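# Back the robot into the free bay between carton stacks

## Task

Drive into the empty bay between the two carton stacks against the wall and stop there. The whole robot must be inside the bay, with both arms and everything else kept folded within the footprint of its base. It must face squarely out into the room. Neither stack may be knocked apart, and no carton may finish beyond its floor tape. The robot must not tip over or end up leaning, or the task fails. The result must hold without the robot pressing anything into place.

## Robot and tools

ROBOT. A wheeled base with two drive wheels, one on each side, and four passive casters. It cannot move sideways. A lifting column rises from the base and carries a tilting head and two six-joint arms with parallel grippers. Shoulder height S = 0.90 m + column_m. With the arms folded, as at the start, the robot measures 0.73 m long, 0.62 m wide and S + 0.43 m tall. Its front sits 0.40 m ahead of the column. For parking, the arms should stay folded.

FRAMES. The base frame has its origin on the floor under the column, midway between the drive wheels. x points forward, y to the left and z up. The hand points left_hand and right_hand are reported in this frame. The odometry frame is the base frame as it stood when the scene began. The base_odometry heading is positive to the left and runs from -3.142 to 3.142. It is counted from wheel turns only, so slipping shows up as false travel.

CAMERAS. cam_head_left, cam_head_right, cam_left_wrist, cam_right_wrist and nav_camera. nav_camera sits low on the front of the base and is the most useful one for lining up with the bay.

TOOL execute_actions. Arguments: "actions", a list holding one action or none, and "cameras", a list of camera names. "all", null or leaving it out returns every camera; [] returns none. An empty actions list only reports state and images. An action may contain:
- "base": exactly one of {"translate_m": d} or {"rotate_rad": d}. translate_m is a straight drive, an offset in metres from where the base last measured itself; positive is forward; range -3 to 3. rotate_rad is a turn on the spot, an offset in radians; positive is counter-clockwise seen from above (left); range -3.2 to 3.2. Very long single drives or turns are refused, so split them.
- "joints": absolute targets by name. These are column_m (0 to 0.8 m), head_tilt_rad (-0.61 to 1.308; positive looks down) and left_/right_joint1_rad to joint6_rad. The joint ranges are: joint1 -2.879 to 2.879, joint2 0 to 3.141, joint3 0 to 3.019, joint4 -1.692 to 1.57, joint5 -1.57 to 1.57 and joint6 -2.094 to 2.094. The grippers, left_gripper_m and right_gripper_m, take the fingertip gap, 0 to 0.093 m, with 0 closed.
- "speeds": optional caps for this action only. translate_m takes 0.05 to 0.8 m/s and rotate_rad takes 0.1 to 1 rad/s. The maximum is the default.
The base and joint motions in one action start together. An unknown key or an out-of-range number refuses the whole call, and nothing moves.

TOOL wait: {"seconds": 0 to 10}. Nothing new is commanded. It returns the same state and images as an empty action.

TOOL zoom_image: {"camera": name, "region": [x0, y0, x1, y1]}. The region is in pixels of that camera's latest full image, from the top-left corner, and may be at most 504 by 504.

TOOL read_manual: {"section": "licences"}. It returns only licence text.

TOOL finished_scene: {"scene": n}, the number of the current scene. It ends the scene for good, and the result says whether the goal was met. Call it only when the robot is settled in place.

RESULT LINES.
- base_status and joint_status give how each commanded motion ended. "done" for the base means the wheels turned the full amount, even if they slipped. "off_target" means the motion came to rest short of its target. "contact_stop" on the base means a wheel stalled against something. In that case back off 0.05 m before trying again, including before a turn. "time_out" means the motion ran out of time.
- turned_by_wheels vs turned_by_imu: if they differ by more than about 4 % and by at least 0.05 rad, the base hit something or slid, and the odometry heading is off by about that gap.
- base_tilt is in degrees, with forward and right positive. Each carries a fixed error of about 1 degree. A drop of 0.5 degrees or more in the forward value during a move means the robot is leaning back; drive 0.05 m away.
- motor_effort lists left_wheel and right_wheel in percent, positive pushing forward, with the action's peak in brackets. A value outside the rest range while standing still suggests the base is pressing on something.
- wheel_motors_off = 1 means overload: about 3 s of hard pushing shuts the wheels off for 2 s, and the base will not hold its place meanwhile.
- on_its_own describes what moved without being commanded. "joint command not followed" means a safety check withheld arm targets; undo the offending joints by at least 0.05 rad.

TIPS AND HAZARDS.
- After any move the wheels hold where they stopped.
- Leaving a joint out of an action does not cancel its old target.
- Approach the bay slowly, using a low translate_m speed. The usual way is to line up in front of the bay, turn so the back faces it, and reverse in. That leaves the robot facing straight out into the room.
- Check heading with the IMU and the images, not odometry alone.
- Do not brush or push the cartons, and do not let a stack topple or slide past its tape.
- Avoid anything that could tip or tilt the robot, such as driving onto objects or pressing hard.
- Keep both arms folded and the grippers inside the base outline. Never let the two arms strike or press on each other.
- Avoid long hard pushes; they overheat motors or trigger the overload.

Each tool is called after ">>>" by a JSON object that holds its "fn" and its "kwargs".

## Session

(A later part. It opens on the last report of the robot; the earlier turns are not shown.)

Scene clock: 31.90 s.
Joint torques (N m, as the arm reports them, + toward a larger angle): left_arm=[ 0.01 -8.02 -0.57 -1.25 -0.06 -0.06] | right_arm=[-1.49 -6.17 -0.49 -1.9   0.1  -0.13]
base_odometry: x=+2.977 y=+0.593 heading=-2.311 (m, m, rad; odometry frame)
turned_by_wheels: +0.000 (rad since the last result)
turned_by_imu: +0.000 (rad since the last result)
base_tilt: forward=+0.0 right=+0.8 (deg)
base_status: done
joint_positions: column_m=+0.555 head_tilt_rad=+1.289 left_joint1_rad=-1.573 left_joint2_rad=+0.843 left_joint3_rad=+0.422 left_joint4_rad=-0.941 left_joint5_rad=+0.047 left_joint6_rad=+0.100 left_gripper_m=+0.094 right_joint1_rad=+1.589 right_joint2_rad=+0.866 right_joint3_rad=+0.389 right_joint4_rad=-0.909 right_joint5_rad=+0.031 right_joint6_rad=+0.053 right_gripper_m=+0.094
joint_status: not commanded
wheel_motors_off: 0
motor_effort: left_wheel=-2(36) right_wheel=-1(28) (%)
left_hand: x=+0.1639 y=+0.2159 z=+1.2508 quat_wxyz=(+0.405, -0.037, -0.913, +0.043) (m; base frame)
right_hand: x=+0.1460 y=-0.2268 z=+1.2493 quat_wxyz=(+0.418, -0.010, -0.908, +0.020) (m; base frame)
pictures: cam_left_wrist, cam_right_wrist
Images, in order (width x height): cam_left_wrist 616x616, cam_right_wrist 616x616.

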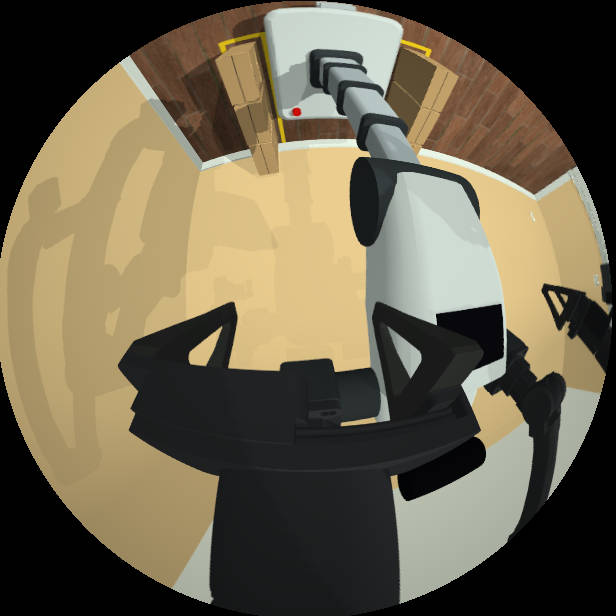

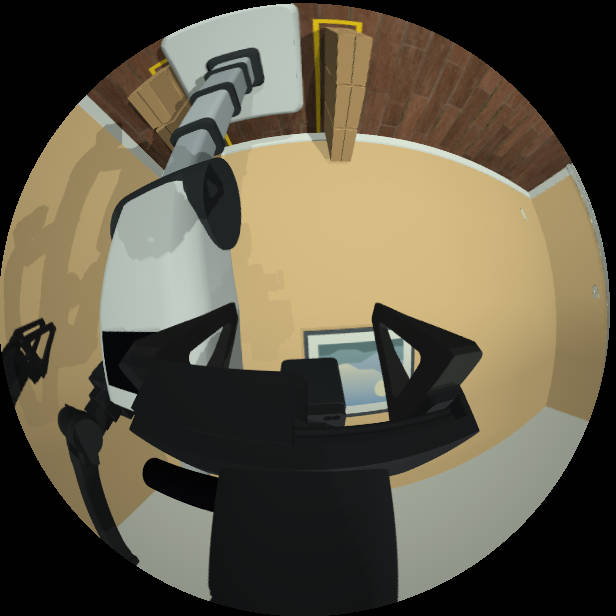

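>>> {"fn": "execute_actions", "kwargs": {"actions": [{"base":{"translate_m":0.55}}], "cameras": []}}

>>> {"fn": "execute_actions", "kwargs": {"actions": [{"base":{"rotate_rad":-0.15}}], "cameras": []}}

>>> {"fn": "execute_actions", "kwargs": {"actions": [{"base":{"translate_m":0.2}}], "cameras": []}}

>>> {"fn": "execute_actions", "kwargs": {"actions": [{"base":{"rotate_rad":0.15}}], "cameras": []}}

>>> {"fn": "execute_actions", "kwargs": {"actions": [{"base":{"translate_m":-0.75},"speeds":{"translate_m":0.5}}], "cameras": ["cam_left_wrist","cam_right_wrist"]}}

>>> {"fn": "zoom_image", "kwargs": {"camera": "cam_left_wrist", "region": [200,0,450,220]}}

>>> {"fn": "zoom_image", "kwargs": {"camera": "cam_right_wrist", "region": [140,0,390,220]}}

Scene clock: 35.23 s.
Joint torques (N m, as the arm reports them, + toward a larger angle): left_arm=[-0.07 -8.12 -0.7  -1.84 -0.03 -0.05] | right_arm=[-1.48 -6.3  -0.74 -1.9   0.1  -0.13]
base_odometry: x=+2.606 y=+0.186 heading=-2.310 (m, m, rad; odometry frame)
turned_by_wheels: +0.001 (rad since the last result)
turned_by_imu: +0.002 (rad since the last result)
base_tilt: forward=+0.0 right=+0.8 (deg)
base_status: done
joint_positions: column_m=+0.555 head_tilt_rad=+1.290 left_joint1_rad=-1.573 left_joint2_rad=+0.843 left_joint3_rad=+0.424 left_joint4_rad=-0.941 left_joint5_rad=+0.047 left_joint6_rad=+0.100 left_gripper_m=+0.094 right_joint1_rad=+1.589 right_joint2_rad=+0.866 right_joint3_rad=+0.391 right_joint4_rad=-0.909 right_joint5_rad=+0.031 right_joint6_rad=+0.053 right_gripper_m=+0.094
joint_status: not commanded
wheel_motors_off: 0
motor_effort: left_wheel=+1(42) right_wheel=-2(43) (%)
left_hand: x=+0.1649 y=+0.2158 z=+1.2506 quat_wxyz=(+0.404, -0.037, -0.913, +0.043) (m; base frame)
right_hand: x=+0.1472 y=-0.2268 z=+1.2489 quat_wxyz=(+0.417, -0.010, -0.909, +0.020) (m; base frame)
pictures: none
No camera images: the call's "cameras" was empty. Leave "cameras" out to get every camera's image.

Scene clock: 36.37 s.
Joint torques (N m, as the arm reports them, + toward a larger angle): left_arm=[ 0.03 -8.92 -0.51 -1.66 -0.17  0.01] | right_arm=[-1.48 -6.85 -0.72 -1.92  0.1  -0.13]
base_odometry: x=+2.606 y=+0.186 heading=-2.459 (m, m, rad; odometry frame)
turned_by_wheels: -0.149 (rad since the last result)
turned_by_imu: -0.149 (rad since the last result)
base_tilt: forward=+0.0 right=+0.8 (deg)
base_status: done
joint_positions: column_m=+0.555 head_tilt_rad=+1.290 left_joint1_rad=-1.573 left_joint2_rad=+0.843 left_joint3_rad=+0.424 left_joint4_rad=-0.941 left_joint5_rad=+0.047 left_joint6_rad=+0.100 left_gripper_m=+0.094 right_joint1_rad=+1.589 right_joint2_rad=+0.866 right_joint3_rad=+0.391 right_joint4_rad=-0.909 right_joint5_rad=+0.031 right_joint6_rad=+0.053 right_gripper_m=+0.094
joint_status: not commanded
wheel_motors_off: 0
motor_effort: left_wheel=-1(41) right_wheel=-1(38) (%)
left_hand: x=+0.1649 y=+0.2158 z=+1.2506 quat_wxyz=(+0.404, -0.037, -0.913, +0.043) (m; base frame)
right_hand: x=+0.1472 y=-0.2268 z=+1.2489 quat_wxyz=(+0.417, -0.010, -0.909, +0.020) (m; base frame)
pictures: none
No camera images: the call's "cameras" was empty. Leave "cameras" out to get every camera's image.

Scene clock: 38.17 s.
Joint torques (N m, as the arm reports them, + toward a larger angle): left_arm=[-0.19 -9.17 -0.52 -1.71 -0.09  0.02] | right_arm=[-1.53 -7.55 -0.64 -1.9   0.1  -0.13]
base_odometry: x=+2.451 y=+0.060 heading=-2.459 (m, m, rad; odometry frame)
turned_by_wheels: -0.001 (rad since the last result)
turned_by_imu: +0.000 (rad since the last result)
base_tilt: forward=-0.1 right=+0.7 (deg)
base_status: done
joint_positions: column_m=+0.555 head_tilt_rad=+1.290 left_joint1_rad=-1.573 left_joint2_rad=+0.843 left_joint3_rad=+0.425 left_joint4_rad=-0.941 left_joint5_rad=+0.047 left_joint6_rad=+0.100 left_gripper_m=+0.094 right_joint1_rad=+1.589 right_joint2_rad=+0.867 right_joint3_rad=+0.392 right_joint4_rad=-0.909 right_joint5_rad=+0.031 right_joint6_rad=+0.053 right_gripper_m=+0.094
joint_status: not commanded
wheel_motors_off: 0
motor_effort: left_wheel=-1(47) right_wheel=+1(42) (%)
left_hand: x=+0.1655 y=+0.2158 z=+1.2504 quat_wxyz=(+0.404, -0.037, -0.913, +0.043) (m; base frame)
right_hand: x=+0.1478 y=-0.2268 z=+1.2487 quat_wxyz=(+0.416, -0.010, -0.909, +0.020) (m; base frame)
pictures: none
No camera images: the call's "cameras" was empty. Leave "cameras" out to get every camera's image.

Scene clock: 39.30 s.
Joint torques (N m, as the arm reports them, + toward a larger angle): left_arm=[ 0.14 -8.67 -0.44 -1.74 -0.08  0.04] | right_arm=[-1.56 -6.55 -0.66 -1.94  0.1  -0.13]
base_odometry: x=+2.450 y=+0.060 heading=-2.311 (m, m, rad; odometry frame)
turned_by_wheels: +0.149 (rad since the last result)
turned_by_imu: +0.149 (rad since the last result)
base_tilt: forward=-0.1 right=+0.8 (deg)
base_status: done
joint_positions: column_m=+0.555 head_tilt_rad=+1.290 left_joint1_rad=-1.573 left_joint2_rad=+0.843 left_joint3_rad=+0.425 left_joint4_rad=-0.941 left_joint5_rad=+0.047 left_joint6_rad=+0.100 left_gripper_m=+0.094 right_joint1_rad=+1.589 right_joint2_rad=+0.867 right_joint3_rad=+0.392 right_joint4_rad=-0.909 right_joint5_rad=+0.031 right_joint6_rad=+0.053 right_gripper_m=+0.094
joint_status: not commanded
wheel_motors_off: 0
motor_effort: left_wheel=-2(50) right_wheel=-1(29) (%)
left_hand: x=+0.1655 y=+0.2158 z=+1.2504 quat_wxyz=(+0.404, -0.037, -0.913, +0.043) (m; base frame)
right_hand: x=+0.1478 y=-0.2268 z=+1.2487 quat_wxyz=(+0.416, -0.010, -0.909, +0.020) (m; base frame)
pictures: none
No camera images: the call's "cameras" was empty. Leave "cameras" out to get every camera's image.

Scene clock: 42.47 s.
Joint torques (N m, as the arm reports them, + toward a larger angle): left_arm=[-0.1  -9.04 -0.43 -1.54 -0.08 -0.05] | right_arm=[-1.47 -6.5  -0.59 -1.85  0.1  -0.13]
base_odometry: x=+2.956 y=+0.614 heading=-2.310 (m, m, rad; odometry frame)
turned_by_wheels: +0.001 (rad since the last result)
turned_by_imu: +0.000 (rad since the last result)
base_tilt: forward=-0.1 right=+0.8 (deg)
base_status: done
joint_positions: column_m=+0.555 head_tilt_rad=+1.290 left_joint1_rad=-1.573 left_joint2_rad=+0.843 left_joint3_rad=+0.422 left_joint4_rad=-0.941 left_joint5_rad=+0.047 left_joint6_rad=+0.100 left_gripper_m=+0.094 right_joint1_rad=+1.589 right_joint2_rad=+0.866 right_joint3_rad=+0.389 right_joint4_rad=-0.909 right_joint5_rad=+0.031 right_joint6_rad=+0.053 right_gripper_m=+0.094
joint_status: not commanded
wheel_motors_off: 0
motor_effort: left_wheel=+0(73) right_wheel=-1(39) (%)
left_hand: x=+0.1641 y=+0.2159 z=+1.2508 quat_wxyz=(+0.405, -0.037, -0.913, +0.043) (m; base frame)
right_hand: x=+0.1464 y=-0.2268 z=+1.2492 quat_wxyz=(+0.417, -0.010, -0.908, +0.020) (m; base frame)
pictures: cam_left_wrist, cam_right_wrist
Images, in order (width x height): cam_left_wrist 616x616, cam_right_wrist 616x616.

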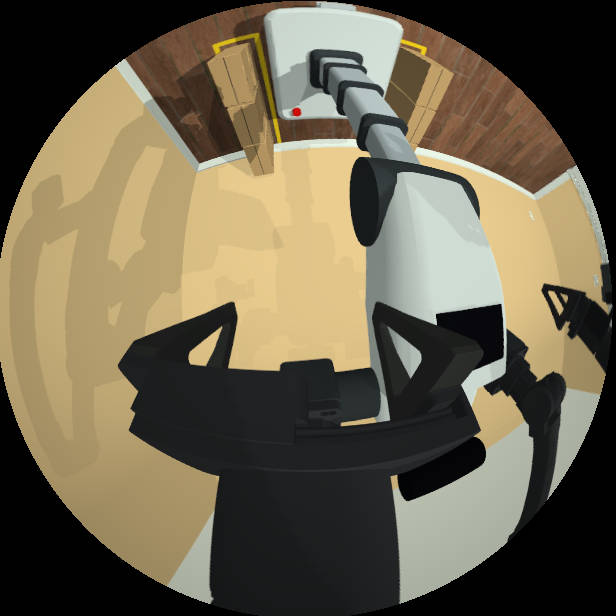

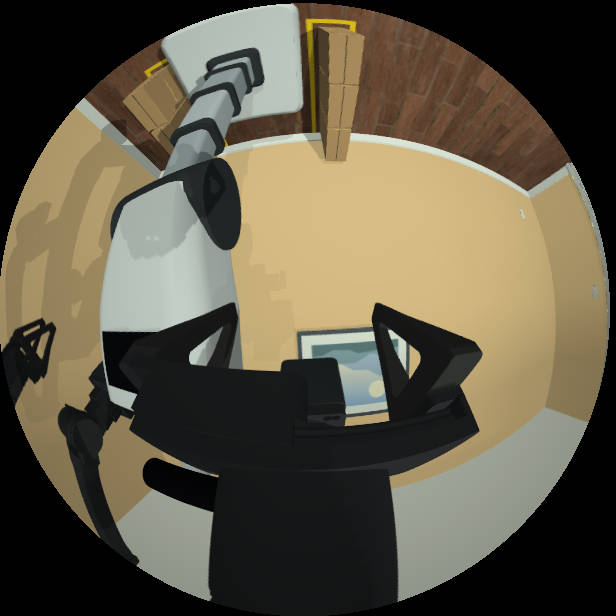

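Region (200, 0, 450, 220) of cam_left_wrist's 616x616 image, scaled by 2.016, with more detail than that image has; it fills the top 444 rows of this view, and the rest is white.

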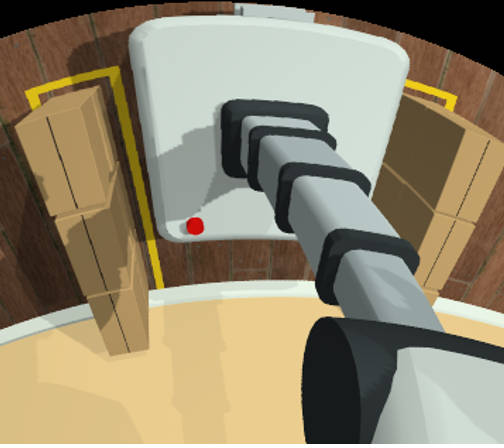

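Region (140, 0, 390, 220) of cam_right_wrist's 616x616 image, scaled by 2.016, with more detail than that image has; it fills the top 444 rows of this view, and the rest is white.

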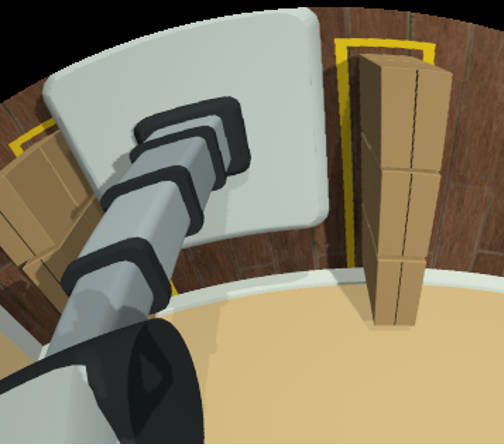

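>>> {"fn": "execute_actions", "kwargs": {"actions": [{"base":{"translate_m":-0.34},"speeds":{"translate_m":0.3}}], "cameras": ["cam_left_wrist","cam_right_wrist","cam_head_left"]}}

>>> {"fn": "zoom_image", "kwargs": {"camera": "cam_left_wrist", "region": [200,0,450,220]}}

>>> {"fn": "zoom_image", "kwargs": {"camera": "cam_right_wrist", "region": [140,0,390,220]}}

Scene clock: 45.17 s.
Joint torques (N m, as the arm reports them, + toward a larger angle): left_arm=[  0.2  -10.01  -0.4   -1.69  -0.06  -0.01] | right_arm=[-1.43 -6.41 -0.27 -1.89  0.08 -0.13]
base_odometry: x=+3.184 y=+0.865 heading=-2.310 (m, m, rad; odometry frame)
turned_by_wheels: +0.000 (rad since the last result)
turned_by_imu: +0.017 (rad since the last result)
base_tilt: forward=-0.1 right=+0.8 (deg)
base_status: done
joint_positions: column_m=+0.555 head_tilt_rad=+1.292 left_joint1_rad=-1.574 left_joint2_rad=+0.840 left_joint3_rad=+0.418 left_joint4_rad=-0.942 left_joint5_rad=+0.048 left_joint6_rad=+0.100 left_gripper_m=+0.094 right_joint1_rad=+1.588 right_joint2_rad=+0.866 right_joint3_rad=+0.386 right_joint4_rad=-0.909 right_joint5_rad=+0.031 right_joint6_rad=+0.053 right_gripper_m=+0.094
joint_status: not commanded
wheel_motors_off: 0
motor_effort: left_wheel=-1(100) right_wheel=-1(80) (%)
left_hand: x=+0.1622 y=+0.2156 z=+1.2518 quat_wxyz=(+0.406, -0.037, -0.912, +0.043) (m; base frame)
right_hand: x=+0.1444 y=-0.2271 z=+1.2499 quat_wxyz=(+0.419, -0.010, -0.908, +0.020) (m; base frame)
pictures: cam_head_left, cam_left_wrist, cam_right_wrist
Images, in order (width x height): cam_head_left 672x504, cam_left_wrist 616x616, cam_right_wrist 616x616.

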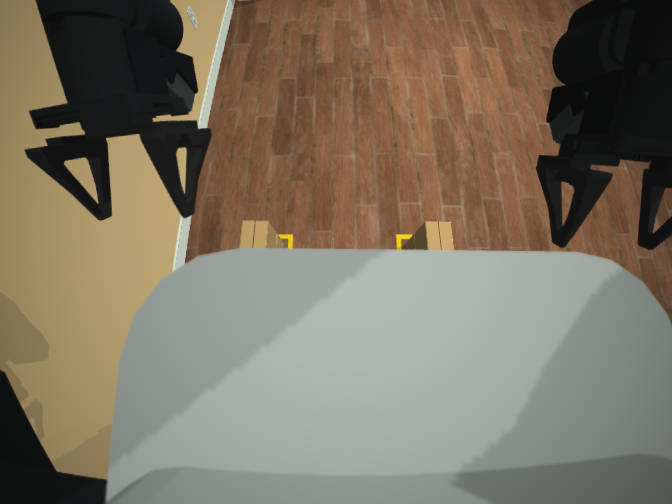

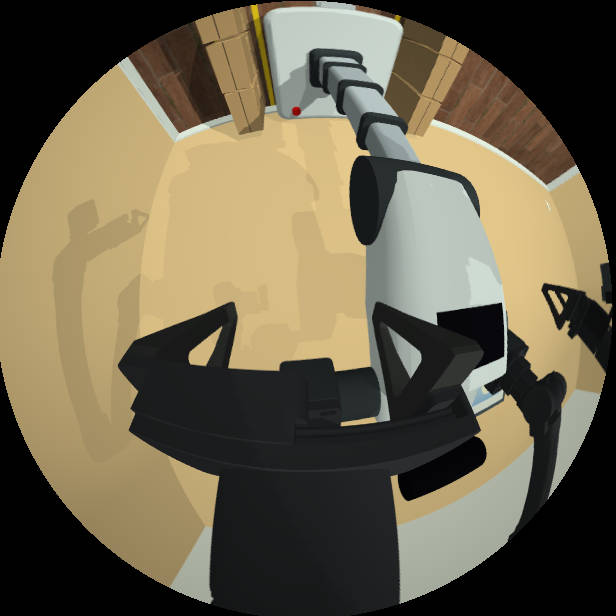

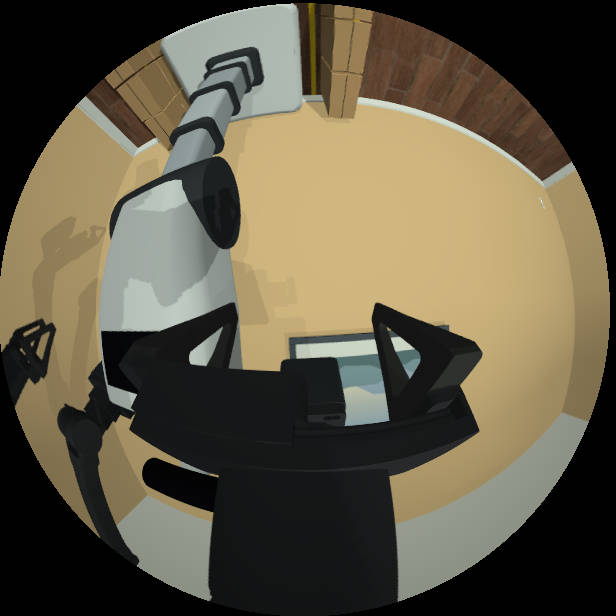

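Region (200, 0, 450, 220) of cam_left_wrist's 616x616 image, scaled by 2.016, with more detail than that image has; it fills the top 444 rows of this view, and the rest is white.

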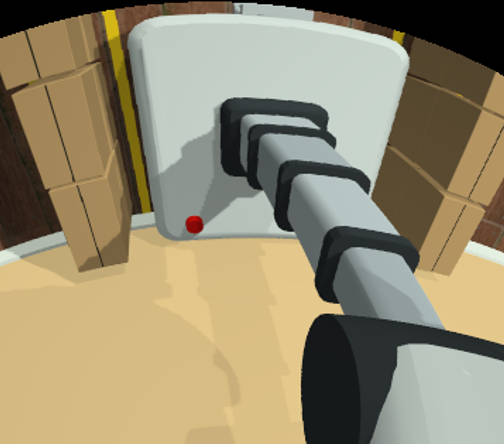

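Region (140, 0, 390, 220) of cam_right_wrist's 616x616 image, scaled by 2.016, with more detail than that image has; it fills the top 444 rows of this view, and the rest is white.

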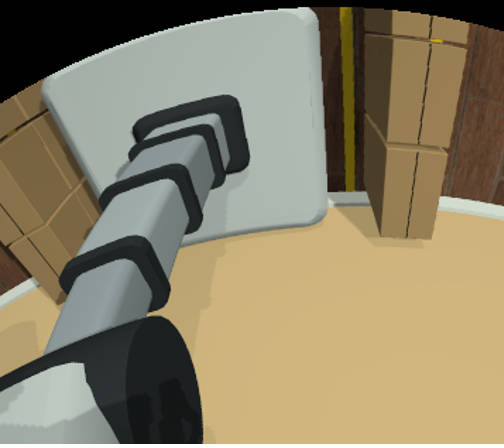

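>>> {"fn": "execute_actions", "kwargs": {"actions": [{"base":{"translate_m":0.06},"speeds":{"translate_m":0.2}}], "cameras": ["cam_head_left","nav_camera"]}}

Scene clock: 46.90 s.
Joint torques (N m, as the arm reports them, + toward a larger angle): left_arm=[ 0.35 -8.68 -0.35 -1.47 -0.16  0.02] | right_arm=[-1.41 -6.18 -0.44 -1.88  0.08 -0.13]
base_odometry: x=+3.144 y=+0.820 heading=-2.311 (m, m, rad; odometry frame)
turned_by_wheels: -0.001 (rad since the last result)
turned_by_imu: -0.001 (rad since the last result)
base_tilt: forward=-0.1 right=+0.8 (deg)
base_status: done
joint_positions: column_m=+0.555 head_tilt_rad=+1.292 left_joint1_rad=-1.574 left_joint2_rad=+0.840 left_joint3_rad=+0.424 left_joint4_rad=-0.942 left_joint5_rad=+0.048 left_joint6_rad=+0.100 left_gripper_m=+0.094 right_joint1_rad=+1.588 right_joint2_rad=+0.866 right_joint3_rad=+0.390 right_joint4_rad=-0.909 right_joint5_rad=+0.031 right_joint6_rad=+0.053 right_gripper_m=+0.094
joint_status: not commanded
wheel_motors_off: 0
motor_effort: left_wheel=+1(44) right_wheel=+2(34) (%)
left_hand: x=+0.1651 y=+0.2156 z=+1.2511 quat_wxyz=(+0.404, -0.037, -0.913, +0.043) (m; base frame)
right_hand: x=+0.1469 y=-0.2271 z=+1.2492 quat_wxyz=(+0.417, -0.011, -0.909, +0.020) (m; base frame)
pictures: cam_head_left, nav_camera
Images, in order (width x height): cam_head_left 672x504, nav_camera 672x504.

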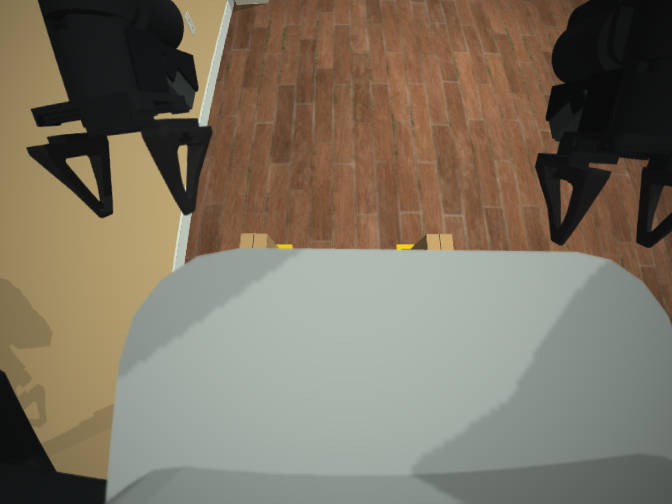

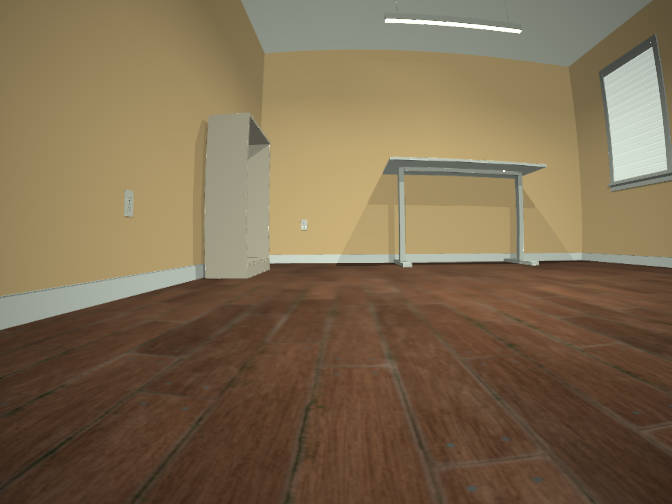

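>>> {"fn": "finished_scene", "kwargs": {"scene": 1}}

The scene is finished: the task was done.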